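## Task

Take the mug from its current closet shelf and set it on the bottom shelf of the closet, then close the closet completely. The task fails if the mug drops more than a few centimetres, gets struck hard, or does not end upright. It also fails if the robot tips over or finishes leaning. Anything that stays in place only because the robot is holding it does not count.

## Robot and tools

Robot: TidyBot++, a base 0.54 m long, 0.50 m wide and 0.38 m tall on four powered casters. It carries one seven-joint arm with a two-finger gripper. The shoulder sits 0.12 m ahead of the base centre and 0.68 m above the floor. Cameras: base_camera on the base and wrist_camera, which looks along the hand. Loose objects may occasionally get a small random nudge.

Frames: the base frame has its origin on the floor below the base centre, x forward, y left, z up. hand_pose is reported in it: the midpoint between the finger pads, with its z axis pointing out along the fingers and its y axis the closing direction. The odometry frame is the base frame as it was when the scene began. Heading is positive to the left, -3.142 to 3.142. base_tilt is in degrees, positive when leaning forward or right. Odometry counts wheel rotation only, so slip looks like travel, and it drifts a few centimetres and degrees over many moves.

execute_actions: argument actions is a list holding one action or none (empty just reports state and images). Argument cameras lists base_camera, wrist_camera or all; omitted or null gives all, [] gives none. An action may contain base, joints, speeds; its motions start together.
- base: exactly one key, a relative move from where the base last measured itself, in the base frame. translate_m: metres, forward positive, -2 to 2. strafe_m: metres, left positive, -2 to 2. rotate_rad: radians, counter-clockwise from above positive, -6.3 to 6.3. A move needing over 8.667 s at its top speed is refused.
- joints: absolute targets by name, radians, one arm. joint_1_rad any angle (whole arm about vertical; positive is clockwise from above, opposite to rotate_rad). joint_2_rad shoulder -2.249 to 2.249. joint_3_rad any angle (upper arm twist). joint_4_rad elbow -2.579 to 2.579. joint_5_rad any angle (forearm twist). joint_6_rad wrist -2.099 to 2.099. joint_7_rad any angle (hand twist; hand down, positive is counter-clockwise from above; at 1.57 the fingers open toward robot left/right). gripper_pos 0 (open, gap about 85 mm) to 1 (closed, squeezing roughly 96-120 N per finger). Any-angle joints take the shorter path, so split turns into steps under half a revolution. Done tolerances: ±0.039 for joints 1-4, ±0.056 for 5-7, ±0.03 for gripper.
- speeds: lower caps for this action only: translate_m and strafe_m 0.05-0.5 m/s, rotate_rad 0.1-1.57 rad/s; the top values are the defaults.
Any unknown key or out-of-range number rejects the whole call with no motion. An action never runs past 15 s. A part left out of an action may still be driving toward its earlier target.

Arm geometry: upper arm 0.42 m, forearm 0.31 m, hand 0.31 m to the hand point. With joint_1_rad 0, joint_3_rad 3.14, joint_5_rad 0 (near the start) the arm stays in the vertical plane of base x. Angles from vertical, forward positive: upper arm joint_2; forearm joint_2 - joint_4; hand joint_2 - joint_4 - joint_6. Reach forward of the shoulder is the sum of length·sin(angle), height above it the sum of length·cos(angle). The arm starts folded, hand down, sticking out up to 0.08 m in front, elbow up to 1.15 m high. A downward hand reaches at most about 0.94 m high, and only near the base. Closed fingertips go about 20 mm beyond the hand point.

wait: seconds 0 to 10; nothing new is commanded, returns the same report as an empty action.
zoom_image: camera (base_camera or wrist_camera) and region [x0, y0, x1, y1] in pixels from the top-left of that camera's latest full image, no larger than 504 by 504. base_camera is 644x364, wrist_camera 644x476 fisheye.
finished_scene: scene is the scene number being closed; irreversible, and it reports success and gives the next task. The goal must already hold without robot support.

Result lines: base_status and joint_status describe how each commanded motion ended. done: reached (for the base, wheels turned the full amount even if slipping or blocked). off_target: resting away from the target, maybe still pushing. contact_stop / time_out: target dropped, holding in place. joint command not followed, with a cause line: a self-collision check withheld all arm targets (gripper still moves); such joints show not_followed and may be retried on later actions. The base is not protected from the arm. on_its_own lists uncommanded changes. joint_positions are readings; motor_effort is percent of maximum with the peak in brackets, both noisy with fixed offsets. ARM HIT means the arm struck itself or the base hard. If one call reports a stop, the remaining calls in that reply are skipped.

Cautions: friction leaves joints a little off; fix by sending last command plus (wanted minus read), but never command the read angle while holding something, as the arm sags under loads. hand_pose may be 1-2 cm wrong; trust images. A blocked base keeps shoving until it times out. Torque sensors over their limit (104.5 N m joints 1-4, 51.3 N m joints 5-7) freeze the arm and gripper for 10 s. Holding loads heats motors; at 75 °C the arm sinks (OVER-TEMPERATURE FAULT, limit_stop_at_motor_heat) and targets must be resent. Avoid catching the arm on things about 0.8 m up while driving, and avoid hard sideways pulls on a raised hand; both can tip the robot. Retracting the arm or backing away rights a slight lean. Don't drop, slam or knock objects or push hard; the robot holds its last command while you deliberate.

Each tool is called after ">>>" as a command line: name --argument value for each argument, lists and objects as JSON in quotes; but a table of rows of numbers goes row by row, as --pt "numbers of a row", without its own name.

## Session

>>> execute_actions --actions '[]'

Scene clock: 0.00 s.
base_odometry: x=+0.000 y=+0.000 heading=+0.000 (m, m, rad; odometry frame)
base_tilt: forward=-0.3 right=+0.2 (deg)
base_status: not commanded
joint_positions: joint_1_rad=-0.042 joint_2_rad=-0.380 joint_3_rad=+3.152 joint_4_rad=-2.548 joint_5_rad=-0.029 joint_6_rad=-0.910 joint_7_rad=+1.576 gripper_pos=+0.000
joint_status: not commanded
motor_effort: joint_1_rad=+1 joint_2_rad=+1 joint_3_rad=+2 joint_4_rad=+14 joint_5_rad=+0 joint_6_rad=+2 joint_7_rad=+1 (%)
hand_pose: x=+0.2422 y=+0.0130 z=+0.5851 quat_wxyz=(-0.014, +0.999, +0.010, +0.031) (m; base frame)
pictures: base_camera, wrist_camera
Images, in order (width x height): base_camera 644x364, wrist_camera 644x476.

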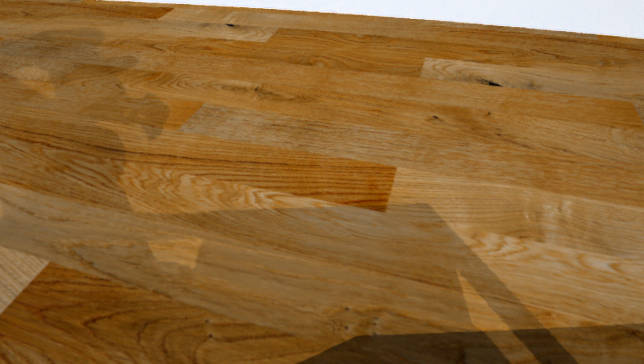

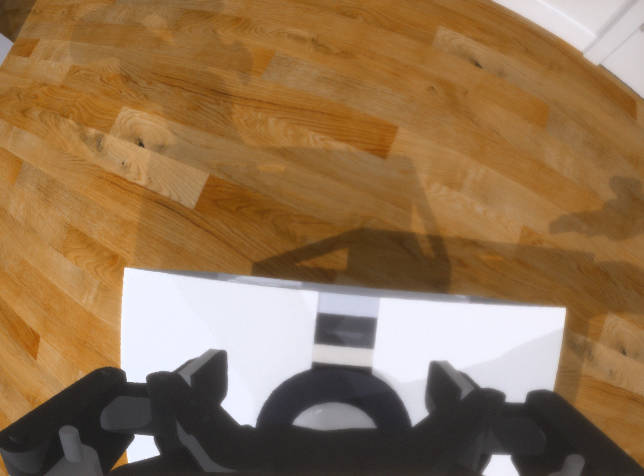

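>>> execute_actions --actions '[{"joints":{"joint_6_rad":0.5,"joint_1_rad":0.8}}]' --cameras '["wrist_camera"]'

>>> execute_actions --actions '[{"joints":{"joint_1_rad":2.8}}]' --cameras '["wrist_camera"]'

>>> execute_actions --actions '[{"joints":{"joint_1_rad":-1.3}}]' --cameras '["wrist_camera"]'

Scene clock: 4.13 s.
base_odometry: x=+0.000 y=+0.000 heading=+0.000 (m, m, rad; odometry frame)
base_tilt: forward=-0.4 right=+0.2 (deg)
base_status: not commanded
joint_positions: joint_1_rad=+0.789 joint_2_rad=-0.380 joint_3_rad=+3.152 joint_4_rad=-2.548 joint_5_rad=-0.029 joint_6_rad=+0.473 joint_7_rad=+1.576 gripper_pos=+0.000
joint_status: all done
motor_effort: joint_1_rad=+0(0) joint_2_rad=-4(4) joint_3_rad=+1(1) joint_4_rad=+19(19) joint_5_rad=-1(0) joint_6_rad=+10(9) joint_7_rad=+1(1) (%)
hand_pose: x=+0.4046 y=-0.2980 z=+0.8570 quat_wxyz=(+0.254, +0.685, -0.304, +0.611) (m; base frame)
pictures: wrist_camera
Images, in order (width x height): wrist_camera 644x476.

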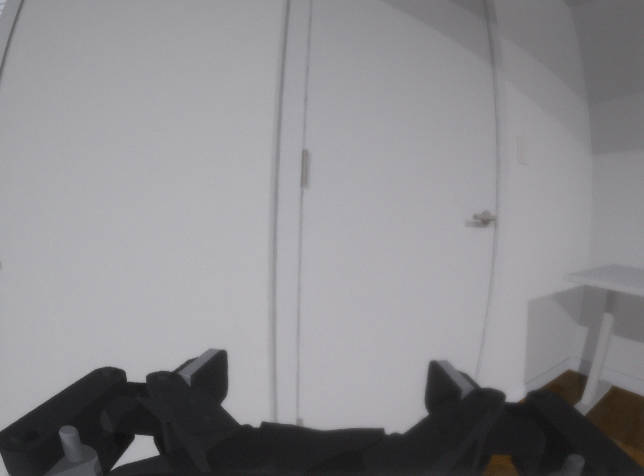

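Scene clock: 7.23 s.
base_odometry: x=+0.000 y=+0.000 heading=+0.000 (m, m, rad; odometry frame)
base_tilt: forward=-0.4 right=+0.2 (deg)
base_status: not commanded
joint_positions: joint_1_rad=+2.789 joint_2_rad=-0.380 joint_3_rad=+3.152 joint_4_rad=-2.548 joint_5_rad=-0.029 joint_6_rad=+0.473 joint_7_rad=+1.576 gripper_pos=+0.000
joint_status: all done
motor_effort: joint_1_rad=+0(0) joint_2_rad=-4(4) joint_3_rad=+1(2) joint_4_rad=+19(19) joint_5_rad=+0(0) joint_6_rad=+9(10) joint_7_rad=+1(1) (%)
hand_pose: x=-0.2708 y=-0.1357 z=+0.8570 quat_wxyz=(+0.651, +0.115, -0.741, +0.116) (m; base frame)
pictures: wrist_camera
Images, in order (width x height): wrist_camera 644x476.

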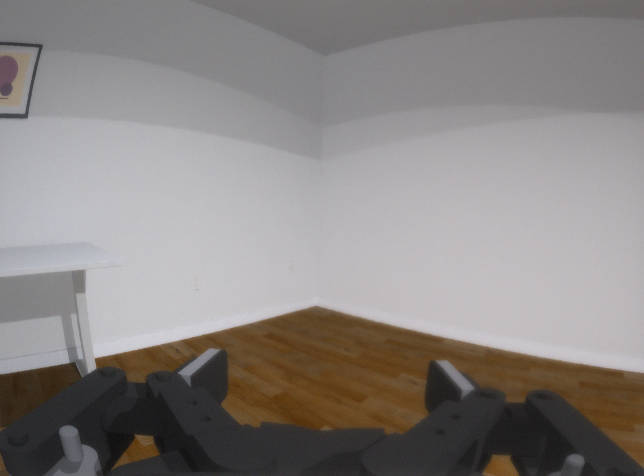

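Scene clock: 10.47 s.
base_odometry: x=+0.000 y=+0.000 heading=+0.000 (m, m, rad; odometry frame)
base_tilt: forward=-0.4 right=+0.2 (deg)
base_status: not commanded
joint_positions: joint_1_rad=+4.972 joint_2_rad=-0.380 joint_3_rad=+3.152 joint_4_rad=-2.548 joint_5_rad=-0.029 joint_6_rad=+0.473 joint_7_rad=+1.576 gripper_pos=+0.000
joint_status: all done
motor_effort: joint_1_rad=+0(0) joint_2_rad=-4(3) joint_3_rad=+1(2) joint_4_rad=+19(19) joint_5_rad=+0(0) joint_6_rad=+11(10) joint_7_rad=+1(1) (%)
hand_pose: x=+0.2321 y=+0.3970 z=+0.8570 quat_wxyz=(+0.404, -0.605, -0.443, -0.524) (m; base frame)
pictures: wrist_camera
Images, in order (width x height): wrist_camera 644x476.

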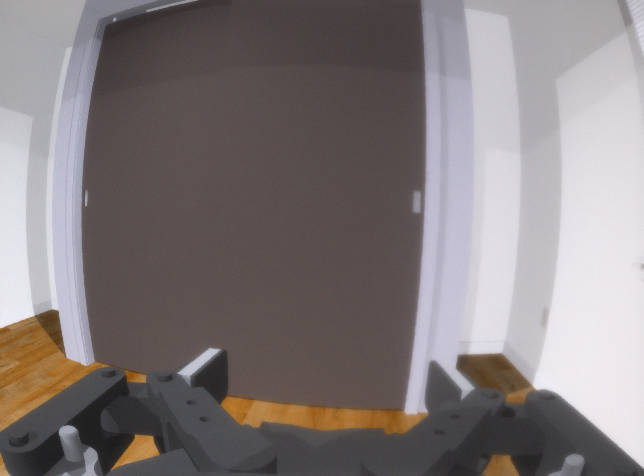

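>>> execute_actions --actions '[{"base":{"rotate_rad":1.25},"joints":{"joint_1_rad":0,"joint_6_rad":0.6,"gripper_pos":1}}]'

>>> zoom_image --camera "wrist_camera" --region '[320,120,520,270]'

Scene clock: 15.40 s.
base_odometry: x=+0.000 y=+0.000 heading=+1.249 (m, m, rad; odometry frame)
base_tilt: forward=-0.4 right=+0.2 (deg)
base_status: done
joint_positions: joint_1_rad=+6.272 joint_2_rad=-0.380 joint_3_rad=+3.152 joint_4_rad=-2.548 joint_5_rad=-0.029 joint_6_rad=+0.568 joint_7_rad=+1.576 gripper_pos=+0.999
joint_status: all done
motor_effort: joint_1_rad=+0(1) joint_2_rad=-4(5) joint_3_rad=+0(2) joint_4_rad=+19(20) joint_5_rad=-1(0) joint_6_rad=+10(10) joint_7_rad=+1(1) (%)
hand_pose: x=+0.5340 y=-0.0037 z=+0.8864 quat_wxyz=(+0.003, -0.717, +0.013, -0.696) (m; base frame)
pictures: base_camera, wrist_camera
Images, in order (width x height): base_camera 644x364, wrist_camera 644x476.

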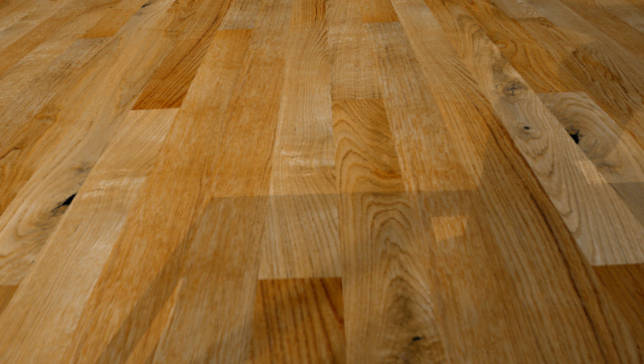

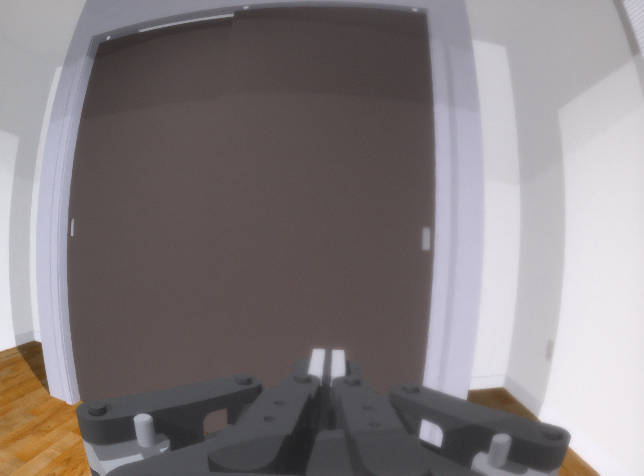

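Region (320, 120, 520, 270) of wrist_camera's 644x476 image, scaled by 2.520; it fills the top 378 rows of this view, and the rest is white.

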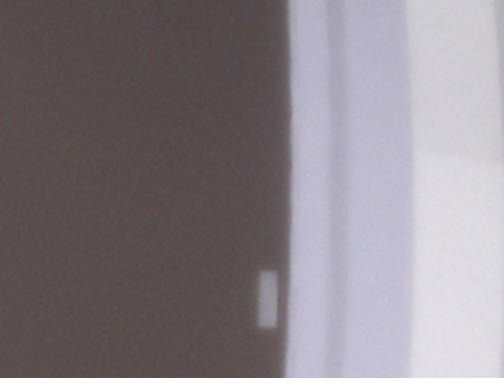

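>>> execute_actions --actions '[{"base":{"strafe_m":-0.42},"joints":{"joint_4_rad":-2.34,"joint_6_rad":0.37}}]' --cameras '[]'

>>> execute_actions --actions '[{"base":{"translate_m":0.8}}]'

Scene clock: 21.53 s.
base_odometry: x=+0.399 y=-0.132 heading=+1.250 (m, m, rad; odometry frame)
base_tilt: forward=-0.4 right=+0.2 (deg)
base_status: done
joint_positions: joint_1_rad=+6.274 joint_2_rad=-0.380 joint_3_rad=+3.152 joint_4_rad=-2.359 joint_5_rad=-0.029 joint_6_rad=+0.401 joint_7_rad=+1.576 gripper_pos=+0.999
joint_status: all done
motor_effort: joint_1_rad=+0(1) joint_2_rad=-5(5) joint_3_rad=+1(3) joint_4_rad=+21(21) joint_5_rad=-1(0) joint_6_rad=+9(10) joint_7_rad=+1(1) (%)
hand_pose: x=+0.5629 y=-0.0033 z=+0.9456 quat_wxyz=(+0.005, -0.710, +0.013, -0.704) (m; base frame)
pictures: none
No camera images: the call's "cameras" was empty. Leave "cameras" out to get every camera's image.

Scene clock: 24.50 s.
base_odometry: x=+0.651 y=+0.627 heading=+1.250 (m, m, rad; odometry frame)
base_tilt: forward=-0.4 right=+0.2 (deg)
base_status: done
joint_positions: joint_1_rad=+6.274 joint_2_rad=-0.380 joint_3_rad=+3.152 joint_4_rad=-2.358 joint_5_rad=-0.029 joint_6_rad=+0.399 joint_7_rad=+1.576 gripper_pos=+0.999
joint_status: not commanded
motor_effort: joint_1_rad=+0(1) joint_2_rad=-5(8) joint_3_rad=+1(1) joint_4_rad=+21(22) joint_5_rad=+1(0) joint_6_rad=+10(10) joint_7_rad=+1(1) (%)
hand_pose: x=+0.5629 y=-0.0033 z=+0.9454 quat_wxyz=(+0.005, -0.710, +0.013, -0.704) (m; base frame)
pictures: base_camera, wrist_camera
Images, in order (width x height): base_camera 644x364, wrist_camera 644x476.

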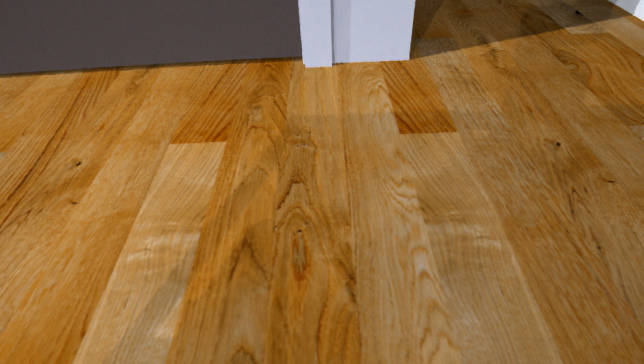

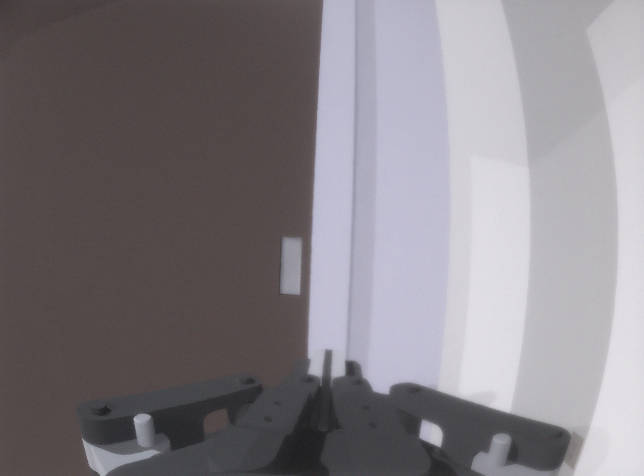

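>>> execute_actions --actions '[{"base":{"rotate_rad":0.045},"joints":{"joint_4_rad":-2.24,"joint_6_rad":0.27}}]' --cameras '[]'

>>> execute_actions --actions '[{"base":{"translate_m":0.27}}]'

Scene clock: 27.67 s.
base_odometry: x=+0.651 y=+0.627 heading=+1.295 (m, m, rad; odometry frame)
base_tilt: forward=-0.4 right=+0.2 (deg)
base_status: done
joint_positions: joint_1_rad=+6.276 joint_2_rad=-0.380 joint_3_rad=+3.152 joint_4_rad=-2.257 joint_5_rad=-0.029 joint_6_rad=+0.302 joint_7_rad=+1.576 gripper_pos=+0.999
joint_status: all done
motor_effort: joint_1_rad=+0(1) joint_2_rad=-6(6) joint_3_rad=+1(3) joint_4_rad=+22(22) joint_5_rad=+0(0) joint_6_rad=+11(11) joint_7_rad=+1(1) (%)
hand_pose: x=+0.5740 y=-0.0032 z=+0.9768 quat_wxyz=(+0.006, -0.708, +0.013, -0.706) (m; base frame)
pictures: none
No camera images: the call's "cameras" was empty. Leave "cameras" out to get every camera's image.

Scene clock: 29.50 s.
base_odometry: x=+0.725 y=+0.887 heading=+1.296 (m, m, rad; odometry frame)
base_tilt: forward=-0.4 right=+0.2 (deg)
base_status: done
joint_positions: joint_1_rad=+6.276 joint_2_rad=-0.377 joint_3_rad=+3.152 joint_4_rad=-2.257 joint_5_rad=-0.029 joint_6_rad=+0.299 joint_7_rad=+1.576 gripper_pos=+0.999
joint_status: not commanded
motor_effort: joint_1_rad=+0(1) joint_2_rad=-6(9) joint_3_rad=+1(2) joint_4_rad=+22(22) joint_5_rad=-1(0) joint_6_rad=+10(11) joint_7_rad=+1(1) (%)
hand_pose: x=+0.5750 y=-0.0031 z=+0.9744 quat_wxyz=(+0.006, -0.711, +0.013, -0.703) (m; base frame)
pictures: base_camera, wrist_camera
Images, in order (width x height): base_camera 644x364, wrist_camera 644x476.

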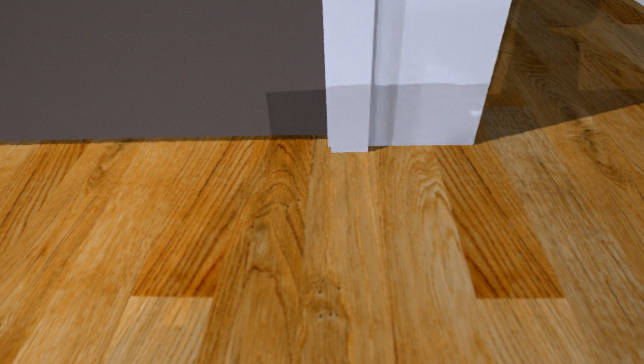

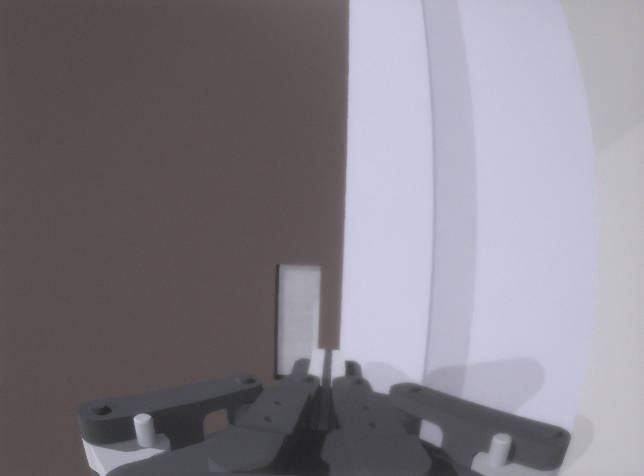

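>>> execute_actions --actions '[{"base":{"strafe_m":0.024}}]' --cameras '[]'

>>> execute_actions --actions '[{"base":{"translate_m":0.1},"speeds":{"translate_m":0.05}}]' --cameras '["wrist_camera"]'

Scene clock: 31.90 s.
base_odometry: x=+0.701 y=+0.894 heading=+1.296 (m, m, rad; odometry frame)
base_tilt: forward=-0.4 right=+0.2 (deg)
base_status: done
joint_positions: joint_1_rad=+6.276 joint_2_rad=-0.377 joint_3_rad=+3.151 joint_4_rad=-2.257 joint_5_rad=-0.029 joint_6_rad=+0.299 joint_7_rad=+1.576 gripper_pos=+0.999
joint_status: not commanded
motor_effort: joint_1_rad=-1(0) joint_2_rad=-6(7) joint_3_rad=+0(3) joint_4_rad=+21(22) joint_5_rad=+0(0) joint_6_rad=+10(10) joint_7_rad=+1(1) (%)
hand_pose: x=+0.5750 y=-0.0032 z=+0.9744 quat_wxyz=(+0.006, -0.711, +0.013, -0.703) (m; base frame)
pictures: none
No camera images: the call's "cameras" was empty. Leave "cameras" out to get every camera's image.

Scene clock: 34.37 s.
base_odometry: x=+0.728 y=+0.990 heading=+1.296 (m, m, rad; odometry frame)
base_tilt: forward=-0.4 right=+0.2 (deg)
base_status: done
joint_positions: joint_1_rad=+6.276 joint_2_rad=-0.378 joint_3_rad=+3.151 joint_4_rad=-2.256 joint_5_rad=-0.029 joint_6_rad=+0.298 joint_7_rad=+1.576 gripper_pos=+0.999
joint_status: not commanded
motor_effort: joint_1_rad=+0(0) joint_2_rad=-6(8) joint_3_rad=+1(1) joint_4_rad=+22(23) joint_5_rad=+0(1) joint_6_rad=+9(11) joint_7_rad=+1(1) (%)
hand_pose: x=+0.5748 y=-0.0032 z=+0.9747 quat_wxyz=(+0.006, -0.710, +0.013, -0.704) (m; base frame)
pictures: wrist_camera
Images, in order (width x height): wrist_camera 644x476.

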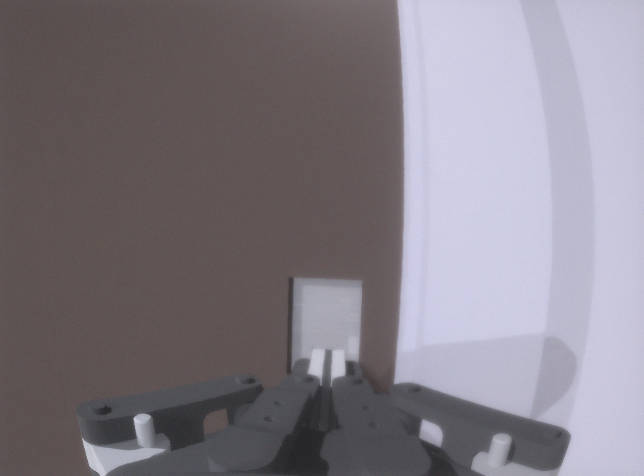

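>>> execute_actions --actions '[{"base":{"translate_m":0.035},"speeds":{"translate_m":0.05}}]' --cameras '["wrist_camera"]'

>>> execute_actions --actions '[{"base":{"strafe_m":0.3},"speeds":{"strafe_m":0.1}}]'

Scene clock: 37.47 s.
base_odometry: x=+0.738 y=+1.024 heading=+1.296 (m, m, rad; odometry frame)
base_tilt: forward=-0.3 right=+0.1 (deg)
base_status: done
joint_positions: joint_1_rad=+6.276 joint_2_rad=-0.435 joint_3_rad=+3.151 joint_4_rad=-2.278 joint_5_rad=-0.029 joint_6_rad=+0.273 joint_7_rad=+1.576 gripper_pos=+0.999
joint_status: not commanded
motor_effort: joint_1_rad=+1(2) joint_2_rad=+7(10) joint_3_rad=+3(3) joint_4_rad=+29(32) joint_5_rad=-1(0) joint_6_rad=+13(14) joint_7_rad=+1(1) (%)
hand_pose: x=+0.5558 y=-0.0030 z=+0.9793 quat_wxyz=(+0.006, -0.707, +0.013, -0.707) (m; base frame)
pictures: wrist_camera
Images, in order (width x height): wrist_camera 644x476.

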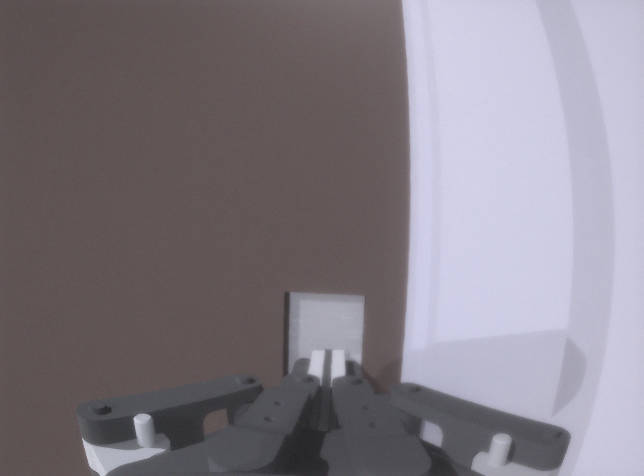

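Scene clock: 41.17 s.
base_odometry: x=+0.449 y=+1.105 heading=+1.296 (m, m, rad; odometry frame)
base_tilt: forward=-0.4 right=+0.2 (deg)
base_status: done
joint_positions: joint_1_rad=+6.305 joint_2_rad=-0.407 joint_3_rad=+3.182 joint_4_rad=-2.257 joint_5_rad=-0.029 joint_6_rad=+0.273 joint_7_rad=+1.576 gripper_pos=+0.999
joint_status: not commanded
motor_effort: joint_1_rad=-2(9) joint_2_rad=-3(7) joint_3_rad=-2(12) joint_4_rad=+22(29) joint_5_rad=+0(3) joint_6_rad=+9(11) joint_7_rad=+1(1) (%)
hand_pose: x=+0.5653 y=-0.0324 z=+0.9796 quat_wxyz=(-0.010, -0.708, +0.038, -0.705) (m; base frame)
pictures: base_camera, wrist_camera
Images, in order (width x height): base_camera 644x364, wrist_camera 644x476.

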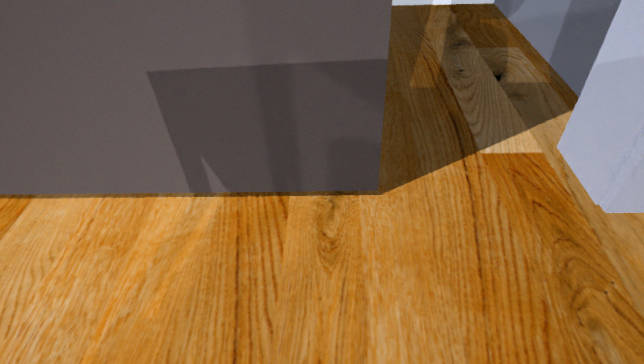

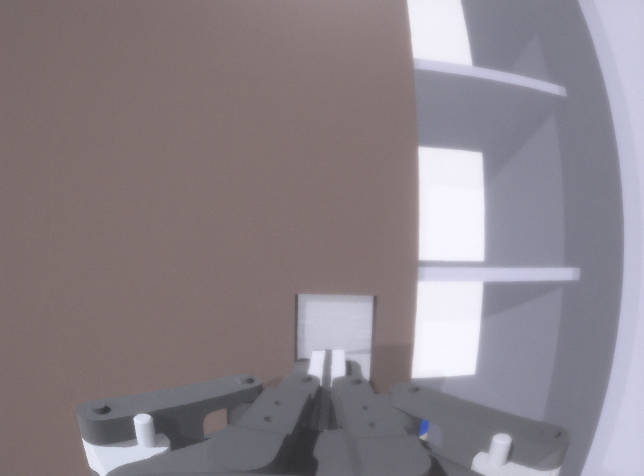

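>>> execute_actions --actions '[{"base":{"strafe_m":0.36},"speeds":{"strafe_m":0.1},"joints":{"joint_2_rad":-0.34}}]' --cameras '[]'

>>> execute_actions --actions '[{"base":{"translate_m":-0.45}}]' --cameras '[]'

>>> execute_actions --actions '[{"base":{"strafe_m":-0.4},"joints":{"joint_6_rad":-0.1,"gripper_pos":0}}]'

Scene clock: 48.63 s.
base_odometry: x=+0.102 y=+1.203 heading=+1.296 (m, m, rad; odometry frame)
base_tilt: forward=-0.4 right=+0.2 (deg)
base_status: done
joint_positions: joint_1_rad=+6.305 joint_2_rad=-0.365 joint_3_rad=+3.182 joint_4_rad=-2.252 joint_5_rad=-0.029 joint_6_rad=+0.273 joint_7_rad=+1.576 gripper_pos=+0.999
joint_status: all done
motor_effort: joint_1_rad=-2(10) joint_2_rad=-5(6) joint_3_rad=-2(13) joint_4_rad=+21(25) joint_5_rad=+0(3) joint_6_rad=+9(11) joint_7_rad=+1(1) (%)
hand_pose: x=+0.5780 y=-0.0325 z=+0.9638 quat_wxyz=(-0.010, -0.721, +0.038, -0.692) (m; base frame)
pictures: none
No camera images: the call's "cameras" was empty. Leave "cameras" out to get every camera's image.

Scene clock: 50.90 s.
base_odometry: x=-0.020 y=+0.770 heading=+1.296 (m, m, rad; odometry frame)
base_tilt: forward=-0.4 right=+0.3 (deg)
base_status: done
joint_positions: joint_1_rad=+6.295 joint_2_rad=-0.350 joint_3_rad=+3.171 joint_4_rad=-2.252 joint_5_rad=-0.029 joint_6_rad=+0.273 joint_7_rad=+1.576 gripper_pos=+0.999
joint_status: not commanded
motor_effort: joint_1_rad=+0(1) joint_2_rad=-6(9) joint_3_rad=+1(1) joint_4_rad=+21(22) joint_5_rad=+0(1) joint_6_rad=+10(11) joint_7_rad=+1(1) (%)
hand_pose: x=+0.5827 y=-0.0222 z=+0.9567 quat_wxyz=(-0.005, -0.727, +0.029, -0.686) (m; base frame)
pictures: none
No camera images: the call's "cameras" was empty. Leave "cameras" out to get every camera's image.

Scene clock: 53.07 s.
base_odometry: x=+0.365 y=+0.661 heading=+1.295 (m, m, rad; odometry frame)
base_tilt: forward=-0.4 right=+0.2 (deg)
base_status: done
joint_positions: joint_1_rad=+6.294 joint_2_rad=-0.348 joint_3_rad=+3.166 joint_4_rad=-2.249 joint_5_rad=-0.029 joint_6_rad=-0.090 joint_7_rad=+1.576 gripper_pos=+0.000
joint_status: all done
motor_effort: joint_1_rad=+1(0) joint_2_rad=-6(8) joint_3_rad=+1(1) joint_4_rad=+21(24) joint_5_rad=+0(0) joint_6_rad=+9(12) joint_7_rad=+1(1) (%)
hand_pose: x=+0.5572 y=-0.0142 z=+0.8487 quat_wxyz=(+0.002, -0.839, +0.026, -0.544) (m; base frame)
pictures: base_camera, wrist_camera
Images, in order (width x height): base_camera 644x364, wrist_camera 644x476.

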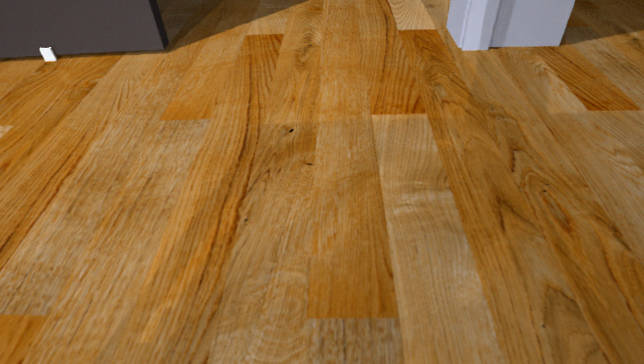

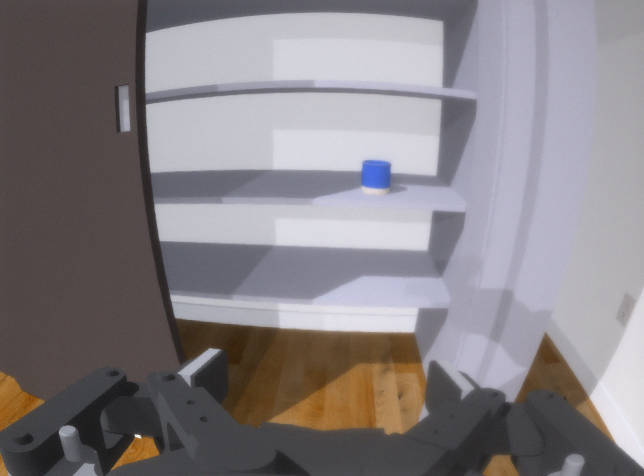

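>>> execute_actions --actions '[{"base":{"strafe_m":-0.18},"joints":{"joint_1_rad":-0.01,"joint_3_rad":3.13,"joint_5_rad":0.03,"joint_2_rad":0.6,"joint_4_rad":-2.06,"joint_6_rad":1.13}}]' --cameras '[]'

>>> execute_actions --actions '[{"base":{"translate_m":0.3}}]'

Scene clock: 59.97 s.
base_odometry: x=+0.538 y=+0.612 heading=+1.295 (m, m, rad; odometry frame)
base_tilt: forward=-0.3 right=+0.2 (deg)
base_status: done
joint_positions: joint_1_rad=+6.285 joint_2_rad=+0.589 joint_3_rad=+3.151 joint_4_rad=-2.085 joint_5_rad=+0.008 joint_6_rad=+1.099 joint_7_rad=+1.576 gripper_pos=+0.000
joint_status: all done
motor_effort: joint_1_rad=+0(1) joint_2_rad=-30(32) joint_3_rad=+0(2) joint_4_rad=+13(22) joint_5_rad=+0(1) joint_6_rad=+10(10) joint_7_rad=+1(1) (%)
hand_pose: x=+0.8057 y=-0.0025 z=+0.7500 quat_wxyz=(-0.005, -0.708, -0.004, -0.706) (m; base frame)
pictures: none
No camera images: the call's "cameras" was empty. Leave "cameras" out to get every camera's image.

Scene clock: 61.87 s.
base_odometry: x=+0.620 y=+0.901 heading=+1.294 (m, m, rad; odometry frame)
base_tilt: forward=-0.3 right=+0.2 (deg)
base_status: done
joint_positions: joint_1_rad=+6.285 joint_2_rad=+0.592 joint_3_rad=+3.150 joint_4_rad=-2.077 joint_5_rad=+0.009 joint_6_rad=+1.101 joint_7_rad=+1.576 gripper_pos=+0.000
joint_status: not commanded
motor_effort: joint_1_rad=+1(1) joint_2_rad=-30(32) joint_3_rad=+0(0) joint_4_rad=+13(14) joint_5_rad=+1(1) joint_6_rad=+10(10) joint_7_rad=+1(1) (%)
hand_pose: x=+0.8082 y=-0.0020 z=+0.7520 quat_wxyz=(-0.005, -0.706, -0.004, -0.708) (m; base frame)
pictures: base_camera, wrist_camera
Images, in order (width x height): base_camera 644x364, wrist_camera 644x476.

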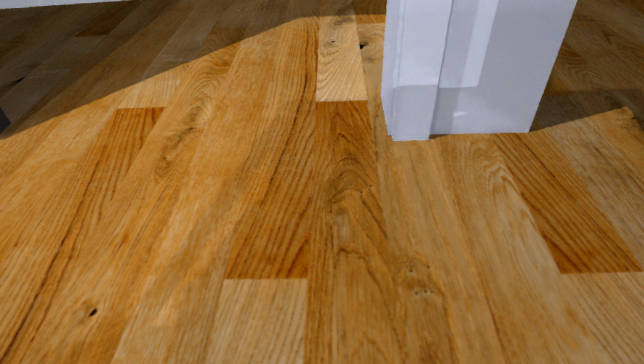

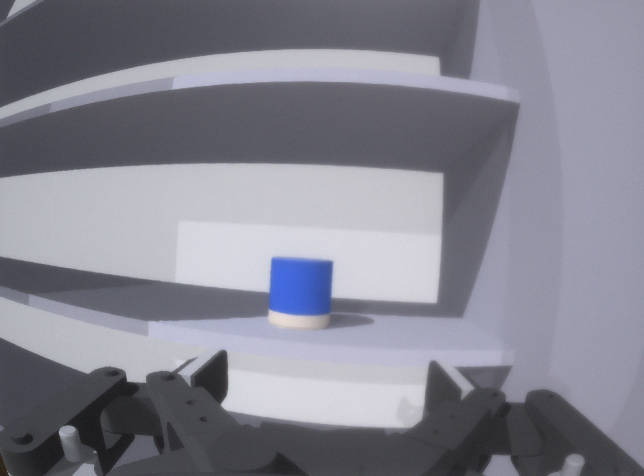

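>>> execute_actions --actions '[{"base":{"strafe_m":0.036}}]' --cameras '[]'

>>> execute_actions --actions '[{"base":{"translate_m":0.2},"speeds":{"translate_m":0.15}}]' --cameras '["wrist_camera"]'

Scene clock: 64.73 s.
base_odometry: x=+0.586 y=+0.911 heading=+1.294 (m, m, rad; odometry frame)
base_tilt: forward=-0.4 right=+0.3 (deg)
base_status: done
joint_positions: joint_1_rad=+6.271 joint_2_rad=+0.592 joint_3_rad=+3.142 joint_4_rad=-2.077 joint_5_rad=+0.012 joint_6_rad=+1.101 joint_7_rad=+1.576 gripper_pos=+0.000
joint_status: not commanded
motor_effort: joint_1_rad=+1(3) joint_2_rad=-31(31) joint_3_rad=+0(2) joint_4_rad=+13(13) joint_5_rad=+0(1) joint_6_rad=+10(9) joint_7_rad=+1(1) (%)
hand_pose: x=+0.8080 y=+0.0127 z=+0.7521 quat_wxyz=(+0.004, -0.706, -0.011, -0.708) (m; base frame)
pictures: none
No camera images: the call's "cameras" was empty. Leave "cameras" out to get every camera's image.

Scene clock: 66.73 s.
base_odometry: x=+0.640 y=+1.103 heading=+1.294 (m, m, rad; odometry frame)
base_tilt: forward=-0.4 right=+0.3 (deg)
base_status: done
joint_positions: joint_1_rad=+6.271 joint_2_rad=+0.592 joint_3_rad=+3.142 joint_4_rad=-2.076 joint_5_rad=+0.012 joint_6_rad=+1.102 joint_7_rad=+1.576 gripper_pos=+0.000
joint_status: not commanded
motor_effort: joint_1_rad=+1(1) joint_2_rad=-30(34) joint_3_rad=+0(0) joint_4_rad=+13(15) joint_5_rad=+0(0) joint_6_rad=+9(11) joint_7_rad=+1(1) (%)
hand_pose: x=+0.8083 y=+0.0127 z=+0.7528 quat_wxyz=(+0.004, -0.705, -0.011, -0.709) (m; base frame)
pictures: wrist_camera
Images, in order (width x height): wrist_camera 644x476.

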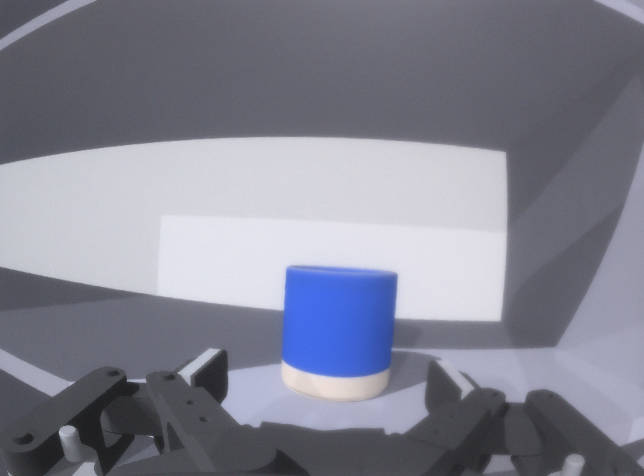

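>>> execute_actions --actions '[{"base":{"strafe_m":-0.006},"speeds":{"strafe_m":0.05}}]' --cameras '[]'

>>> execute_actions --actions '[{"base":{"translate_m":0.06},"speeds":{"translate_m":0.05}}]' --cameras '["wrist_camera"]'

>>> execute_actions --actions '[{"base":{"translate_m":0.05},"speeds":{"translate_m":0.05}}]'

Scene clock: 69.77 s.
base_odometry: x=+0.646 y=+1.102 heading=+1.295 (m, m, rad; odometry frame)
base_tilt: forward=-0.4 right=+0.2 (deg)
base_status: done
joint_positions: joint_1_rad=+6.272 joint_2_rad=+0.592 joint_3_rad=+3.142 joint_4_rad=-2.076 joint_5_rad=+0.012 joint_6_rad=+1.102 joint_7_rad=+1.576 gripper_pos=+0.000
joint_status: not commanded
motor_effort: joint_1_rad=+0(3) joint_2_rad=-30(31) joint_3_rad=+0(1) joint_4_rad=+13(13) joint_5_rad=+0(1) joint_6_rad=+9(10) joint_7_rad=+1(1) (%)
hand_pose: x=+0.8083 y=+0.0124 z=+0.7528 quat_wxyz=(+0.004, -0.705, -0.011, -0.709) (m; base frame)
pictures: none
No camera images: the call's "cameras" was empty. Leave "cameras" out to get every camera's image.

Scene clock: 71.43 s.
base_odometry: x=+0.662 y=+1.159 heading=+1.294 (m, m, rad; odometry frame)
base_tilt: forward=-0.3 right=+0.2 (deg)
base_status: done
joint_positions: joint_1_rad=+6.272 joint_2_rad=+0.592 joint_3_rad=+3.142 joint_4_rad=-2.076 joint_5_rad=+0.012 joint_6_rad=+1.102 joint_7_rad=+1.576 gripper_pos=+0.000
joint_status: not commanded
motor_effort: joint_1_rad=+1(3) joint_2_rad=-30(32) joint_3_rad=+0(1) joint_4_rad=+13(14) joint_5_rad=+1(1) joint_6_rad=+10(11) joint_7_rad=+1(1) (%)
hand_pose: x=+0.8083 y=+0.0124 z=+0.7529 quat_wxyz=(+0.004, -0.705, -0.011, -0.709) (m; base frame)
pictures: wrist_camera
Images, in order (width x height): wrist_camera 644x476.

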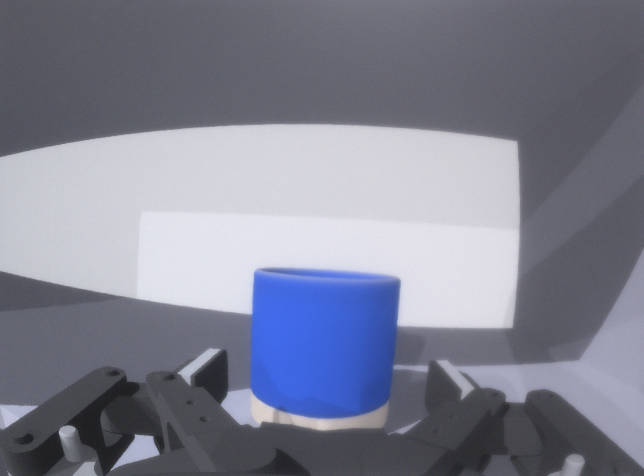

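Scene clock: 72.90 s.
base_odometry: x=+0.676 y=+1.208 heading=+1.294 (m, m, rad; odometry frame)
base_tilt: forward=-0.3 right=+0.2 (deg)
base_status: done
joint_positions: joint_1_rad=+6.272 joint_2_rad=+0.592 joint_3_rad=+3.142 joint_4_rad=-2.076 joint_5_rad=+0.012 joint_6_rad=+1.102 joint_7_rad=+1.576 gripper_pos=+0.000
joint_status: not commanded
motor_effort: joint_1_rad=+1(3) joint_2_rad=-31(32) joint_3_rad=+0(2) joint_4_rad=+13(14) joint_5_rad=-1(0) joint_6_rad=+10(10) joint_7_rad=+1(1) (%)
hand_pose: x=+0.8084 y=+0.0124 z=+0.7528 quat_wxyz=(+0.004, -0.705, -0.012, -0.709) (m; base frame)
pictures: base_camera, wrist_camera
Images, in order (width x height): base_camera 644x364, wrist_camera 644x476.

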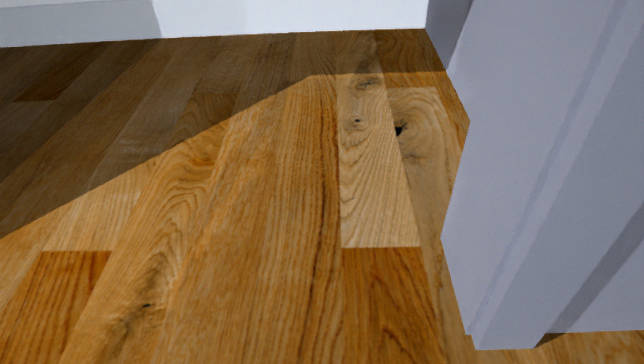

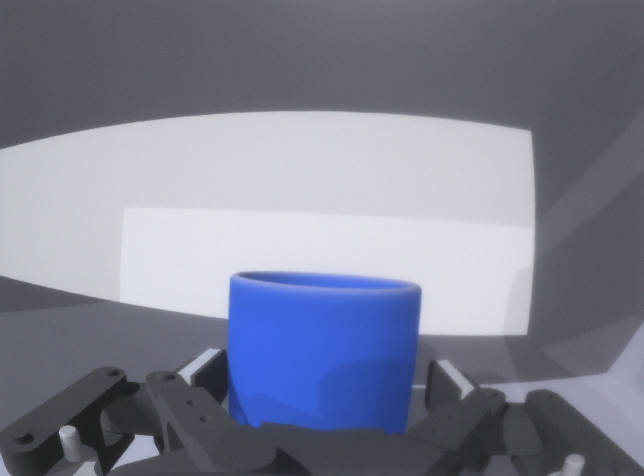

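>>> execute_actions --actions '[{"joints":{"gripper_pos":1}}]' --cameras '[]'

>>> execute_actions --actions '[{"joints":{"joint_2_rad":0.53}}]' --cameras '[]'

>>> execute_actions --actions '[{"base":{"translate_m":-0.4},"speeds":{"translate_m":0.2}}]' --cameras '[]'

>>> execute_actions --actions '[{"base":{"strafe_m":0.1},"joints":{"joint_2_rad":1.2,"joint_4_rad":-1.68,"joint_6_rad":1.37}}]'

Scene clock: 78.57 s.
base_odometry: x=+0.676 y=+1.208 heading=+1.294 (m, m, rad; odometry frame)
base_tilt: forward=-0.3 right=+0.2 (deg)
base_status: not commanded
joint_positions: joint_1_rad=+6.272 joint_2_rad=+0.592 joint_3_rad=+3.142 joint_4_rad=-2.076 joint_5_rad=+0.013 joint_6_rad=+1.102 joint_7_rad=+1.576 gripper_pos=+0.158
joint_status: gripper_pos off_target (ended at +0.158, target +1.000)
motor_effort: joint_1_rad=+0(2) joint_2_rad=-31(32) joint_3_rad=+0(1) joint_4_rad=+14(14) joint_5_rad=+1(1) joint_6_rad=+10(10) joint_7_rad=+1(1) (%)
hand_pose: x=+0.8084 y=+0.0125 z=+0.7528 quat_wxyz=(+0.004, -0.705, -0.012, -0.709) (m; base frame)
pictures: none
No camera images: the call's "cameras" was empty. Leave "cameras" out to get every camera's image.

Scene clock: 79.47 s.
base_odometry: x=+0.676 y=+1.208 heading=+1.294 (m, m, rad; odometry frame)
base_tilt: forward=-0.3 right=+0.2 (deg)
base_status: not commanded
joint_positions: joint_1_rad=+6.272 joint_2_rad=+0.563 joint_3_rad=+3.142 joint_4_rad=-2.076 joint_5_rad=+0.013 joint_6_rad=+1.102 joint_7_rad=+1.576 gripper_pos=+0.158
joint_status: all done
motor_effort: joint_1_rad=+0(1) joint_2_rad=-33(36) joint_3_rad=+0(0) joint_4_rad=+16(16) joint_5_rad=+1(1) joint_6_rad=+13(13) joint_7_rad=+1(1) (%)
hand_pose: x=+0.8060 y=+0.0125 z=+0.7731 quat_wxyz=(+0.004, -0.695, -0.012, -0.719) (m; base frame)
pictures: none
No camera images: the call's "cameras" was empty. Leave "cameras" out to get every camera's image.

Scene clock: 82.23 s.
base_odometry: x=+0.567 y=+0.823 heading=+1.294 (m, m, rad; odometry frame)
base_tilt: forward=-0.5 right=+0.2 (deg)
base_status: done
joint_positions: joint_1_rad=+6.272 joint_2_rad=+0.560 joint_3_rad=+3.141 joint_4_rad=-2.076 joint_5_rad=+0.013 joint_6_rad=+1.102 joint_7_rad=+1.576 gripper_pos=+0.158
joint_status: not commanded
motor_effort: joint_1_rad=+0(3) joint_2_rad=-34(37) joint_3_rad=+0(2) joint_4_rad=+16(17) joint_5_rad=+0(1) joint_6_rad=+13(15) joint_7_rad=+1(1) (%)
hand_pose: x=+0.8058 y=+0.0128 z=+0.7746 quat_wxyz=(+0.004, -0.694, -0.012, -0.720) (m; base frame)
pictures: none
No camera images: the call's "cameras" was empty. Leave "cameras" out to get every camera's image.

Scene clock: 84.23 s.
base_odometry: x=+0.471 y=+0.850 heading=+1.294 (m, m, rad; odometry frame)
base_tilt: forward=-0.3 right=+0.2 (deg)
base_status: done
joint_positions: joint_1_rad=+6.268 joint_2_rad=+1.215 joint_3_rad=+3.137 joint_4_rad=-1.716 joint_5_rad=+0.014 joint_6_rad=+1.320 joint_7_rad=+1.576 gripper_pos=+0.158
joint_status: all done
motor_effort: joint_1_rad=+1(4) joint_2_rad=-43(47) joint_3_rad=-1(2) joint_4_rad=+11(17) joint_5_rad=-1(1) joint_6_rad=+12(13) joint_7_rad=+1(1) (%)
hand_pose: x=+0.8899 y=+0.0189 z=+0.5081 quat_wxyz=(+0.009, -0.721, -0.012, -0.693) (m; base frame)
pictures: base_camera, wrist_camera
Images, in order (width x height): base_camera 644x364, wrist_camera 644x476.

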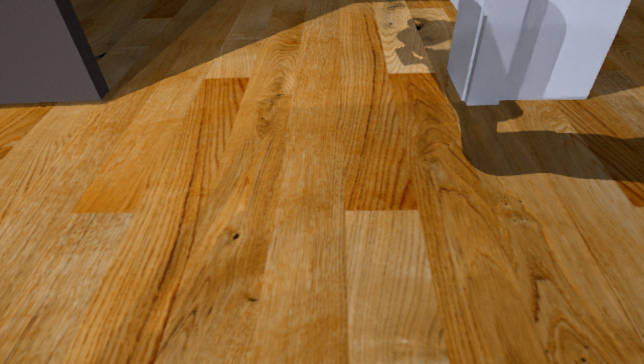

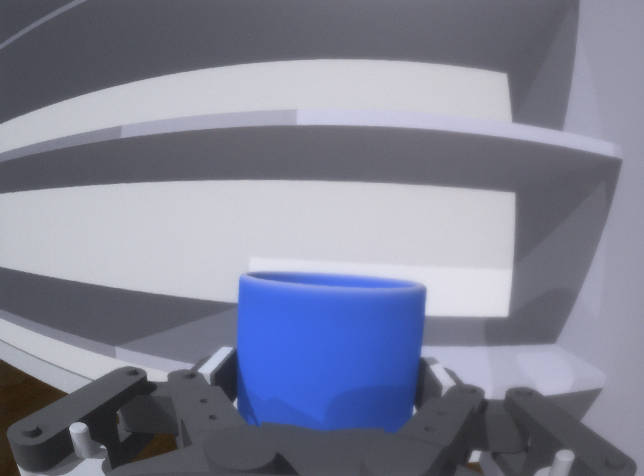

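>>> execute_actions --actions '[{"base":{"translate_m":0.31},"speeds":{"translate_m":0.2},"joints":{"joint_6_rad":1.41}}]' --cameras '[]'

>>> execute_actions --actions '[{"joints":{"joint_2_rad":1.315,"joint_4_rad":-1.565}}]' --cameras '["wrist_camera"]'

>>> execute_actions --actions '[{"joints":{"joint_2_rad":1.37,"joint_4_rad":-1.51}}]' --cameras '["wrist_camera"]'

Scene clock: 90.33 s.
base_odometry: x=+0.555 y=+1.148 heading=+1.295 (m, m, rad; odometry frame)
base_tilt: forward=-0.3 right=+0.2 (deg)
base_status: done
joint_positions: joint_1_rad=+6.268 joint_2_rad=+1.216 joint_3_rad=+3.137 joint_4_rad=-1.709 joint_5_rad=+0.014 joint_6_rad=+1.365 joint_7_rad=+1.576 gripper_pos=+0.158
joint_status: all done
motor_effort: joint_1_rad=+0(1) joint_2_rad=-44(45) joint_3_rad=-1(2) joint_4_rad=+11(13) joint_5_rad=+0(1) joint_6_rad=+12(13) joint_7_rad=+1(1) (%)
hand_pose: x=+0.8921 y=+0.0189 z=+0.5245 quat_wxyz=(+0.009, -0.703, -0.012, -0.711) (m; base frame)
pictures: none
No camera images: the call's "cameras" was empty. Leave "cameras" out to get every camera's image.

Scene clock: 91.40 s.
base_odometry: x=+0.555 y=+1.148 heading=+1.295 (m, m, rad; odometry frame)
base_tilt: forward=-0.3 right=+0.2 (deg)
base_status: not commanded
joint_positions: joint_1_rad=+6.268 joint_2_rad=+1.332 joint_3_rad=+3.137 joint_4_rad=-1.596 joint_5_rad=+0.014 joint_6_rad=+1.365 joint_7_rad=+1.576 gripper_pos=+0.158
joint_status: all done
motor_effort: joint_1_rad=+0(0) joint_2_rad=-45(48) joint_3_rad=-1(1) joint_4_rad=+11(13) joint_5_rad=+0(0) joint_6_rad=+13(14) joint_7_rad=+1(1) (%)
hand_pose: x=+0.9055 y=+0.0190 z=+0.4768 quat_wxyz=(+0.009, -0.704, -0.012, -0.710) (m; base frame)
pictures: wrist_camera
Images, in order (width x height): wrist_camera 644x476.

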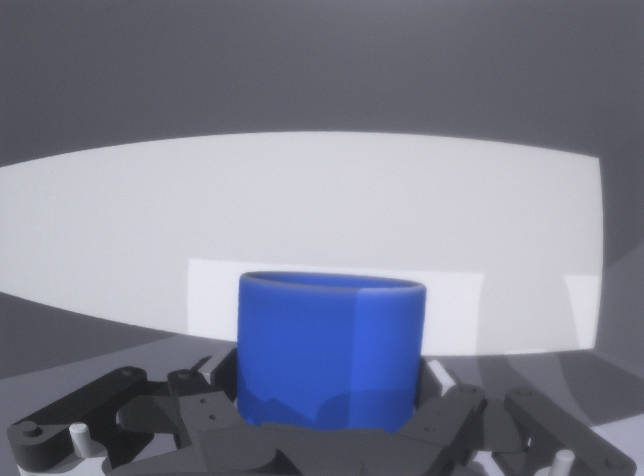

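Scene clock: 92.23 s.
base_odometry: x=+0.555 y=+1.148 heading=+1.295 (m, m, rad; odometry frame)
base_tilt: forward=-0.4 right=+0.2 (deg)
base_status: not commanded
joint_positions: joint_1_rad=+6.268 joint_2_rad=+1.379 joint_3_rad=+3.137 joint_4_rad=-1.539 joint_5_rad=+0.014 joint_6_rad=+1.365 joint_7_rad=+1.576 gripper_pos=+0.158
joint_status: all done
motor_effort: joint_1_rad=+1(1) joint_2_rad=-46(47) joint_3_rad=-1(1) joint_4_rad=+11(12) joint_5_rad=+0(0) joint_6_rad=+13(13) joint_7_rad=+1(1) (%)
hand_pose: x=+0.9126 y=+0.0190 z=+0.4609 quat_wxyz=(+0.009, -0.701, -0.012, -0.713) (m; base frame)
pictures: wrist_camera
Images, in order (width x height): wrist_camera 644x476.

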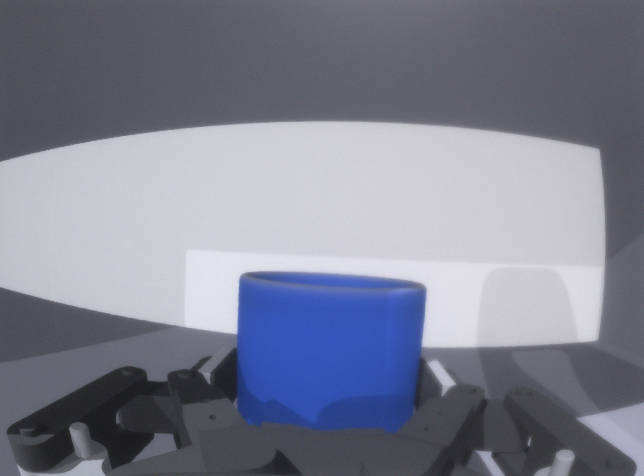

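>>> execute_actions --actions '[{"joints":{"joint_2_rad":1.39}}]' --cameras '[]'

>>> execute_actions --actions '[{"joints":{"gripper_pos":0}}]' --cameras '[]'

>>> execute_actions --actions '[{"base":{"translate_m":-0.45},"speeds":{"translate_m":0.2}}]' --cameras '["wrist_camera"]'

>>> execute_actions --actions '[{"joints":{"joint_2_rad":-0.39,"joint_4_rad":-2.27,"joint_6_rad":0.27,"gripper_pos":1}}]' --cameras '[]'

>>> execute_actions --actions '[{"base":{"strafe_m":0.41}}]' --cameras '[]'

>>> execute_actions --actions '[{"base":{"translate_m":0.27}}]' --cameras '["wrist_camera"]'

Scene clock: 97.33 s.
base_odometry: x=+0.555 y=+1.148 heading=+1.295 (m, m, rad; odometry frame)
base_tilt: forward=-0.4 right=+0.2 (deg)
base_status: not commanded
joint_positions: joint_1_rad=+6.268 joint_2_rad=+1.395 joint_3_rad=+3.137 joint_4_rad=-1.539 joint_5_rad=+0.014 joint_6_rad=+1.366 joint_7_rad=+1.576 gripper_pos=+0.158
joint_status: all done
motor_effort: joint_1_rad=+0(1) joint_2_rad=-45(46) joint_3_rad=-1(1) joint_4_rad=+11(12) joint_5_rad=+0(0) joint_6_rad=+12(14) joint_7_rad=+1(1) (%)
hand_pose: x=+0.9090 y=+0.0190 z=+0.4486 quat_wxyz=(+0.009, -0.706, -0.012, -0.708) (m; base frame)
pictures: none
No camera images: the call's "cameras" was empty. Leave "cameras" out to get every camera's image.

Scene clock: 98.53 s.
base_odometry: x=+0.555 y=+1.148 heading=+1.295 (m, m, rad; odometry frame)
base_tilt: forward=-0.3 right=+0.2 (deg)
base_status: not commanded
joint_positions: joint_1_rad=+6.268 joint_2_rad=+1.394 joint_3_rad=+3.137 joint_4_rad=-1.531 joint_5_rad=+0.014 joint_6_rad=+1.379 joint_7_rad=+1.576 gripper_pos=+0.000
joint_status: all done
motor_effort: joint_1_rad=+1(0) joint_2_rad=-42(45) joint_3_rad=-1(1) joint_4_rad=+9(11) joint_5_rad=+0(1) joint_6_rad=+10(13) joint_7_rad=+1(1) (%)
hand_pose: x=+0.9117 y=+0.0190 z=+0.4569 quat_wxyz=(+0.009, -0.698, -0.011, -0.716) (m; base frame)
pictures: none
No camera images: the call's "cameras" was empty. Leave "cameras" out to get every camera's image.

Scene clock: 101.57 s.
base_odometry: x=+0.432 y=+0.715 heading=+1.295 (m, m, rad; odometry frame)
base_tilt: forward=-0.3 right=+0.2 (deg)
base_status: done
joint_positions: joint_1_rad=+6.270 joint_2_rad=+1.394 joint_3_rad=+3.137 joint_4_rad=-1.528 joint_5_rad=+0.014 joint_6_rad=+1.381 joint_7_rad=+1.576 gripper_pos=+0.000
joint_status: not commanded
motor_effort: joint_1_rad=+0(3) joint_2_rad=-41(45) joint_3_rad=-1(2) joint_4_rad=+9(11) joint_5_rad=+0(1) joint_6_rad=+9(10) joint_7_rad=+1(1) (%)
hand_pose: x=+0.9128 y=+0.0178 z=+0.4586 quat_wxyz=(+0.009, -0.696, -0.011, -0.718) (m; base frame)
pictures: wrist_camera
Images, in order (width x height): wrist_camera 644x476.

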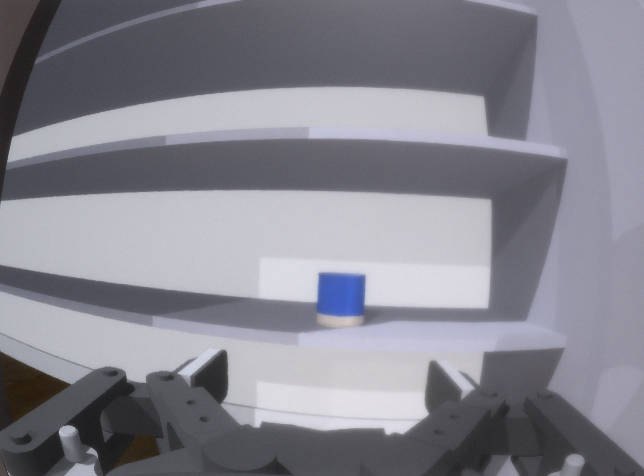

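Scene clock: 104.53 s.
base_odometry: x=+0.432 y=+0.715 heading=+1.295 (m, m, rad; odometry frame)
base_tilt: forward=-0.4 right=+0.2 (deg)
base_status: not commanded
joint_positions: joint_1_rad=+6.270 joint_2_rad=-0.379 joint_3_rad=+3.137 joint_4_rad=-2.246 joint_5_rad=+0.014 joint_6_rad=+0.301 joint_7_rad=+1.576 gripper_pos=+0.999
joint_status: all done
motor_effort: joint_1_rad=+1(0) joint_2_rad=-6(45) joint_3_rad=+1(1) joint_4_rad=+21(22) joint_5_rad=+0(0) joint_6_rad=+10(11) joint_7_rad=+1(1) (%)
hand_pose: x=+0.5751 y=+0.0110 z=+0.9824 quat_wxyz=(+0.001, -0.705, -0.015, -0.709) (m; base frame)
pictures: none
No camera images: the call's "cameras" was empty. Leave "cameras" out to get every camera's image.

Scene clock: 106.70 s.
base_odometry: x=+0.038 y=+0.827 heading=+1.295 (m, m, rad; odometry frame)
base_tilt: forward=-0.4 right=+0.2 (deg)
base_status: done
joint_positions: joint_1_rad=+6.270 joint_2_rad=-0.379 joint_3_rad=+3.135 joint_4_rad=-2.247 joint_5_rad=+0.014 joint_6_rad=+0.300 joint_7_rad=+1.576 gripper_pos=+0.999
joint_status: not commanded
motor_effort: joint_1_rad=+2(2) joint_2_rad=-6(7) joint_3_rad=+1(2) joint_4_rad=+21(22) joint_5_rad=+0(0) joint_6_rad=+10(9) joint_7_rad=+1(1) (%)
hand_pose: x=+0.5750 y=+0.0121 z=+0.9816 quat_wxyz=(+0.001, -0.706, -0.016, -0.708) (m; base frame)
pictures: none
No camera images: the call's "cameras" was empty. Leave "cameras" out to get every camera's image.

Scene clock: 108.53 s.
base_odometry: x=+0.111 y=+1.087 heading=+1.295 (m, m, rad; odometry frame)
base_tilt: forward=-0.4 right=+0.2 (deg)
base_status: done
joint_positions: joint_1_rad=+6.270 joint_2_rad=-0.381 joint_3_rad=+3.135 joint_4_rad=-2.249 joint_5_rad=+0.014 joint_6_rad=+0.299 joint_7_rad=+1.576 gripper_pos=+0.999
joint_status: not commanded
motor_effort: joint_1_rad=+0(0) joint_2_rad=-6(10) joint_3_rad=+1(2) joint_4_rad=+22(22) joint_5_rad=+0(0) joint_6_rad=+10(11) joint_7_rad=+1(1) (%)
hand_pose: x=+0.5743 y=+0.0121 z=+0.9808 quat_wxyz=(+0.001, -0.706, -0.016, -0.708) (m; base frame)
pictures: wrist_camera
Images, in order (width x height): wrist_camera 644x476.

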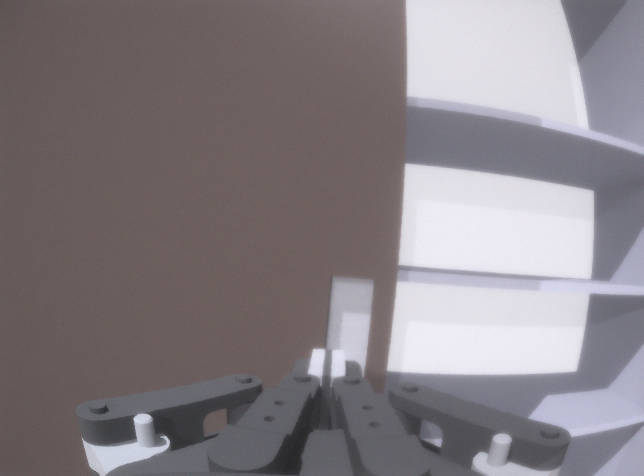

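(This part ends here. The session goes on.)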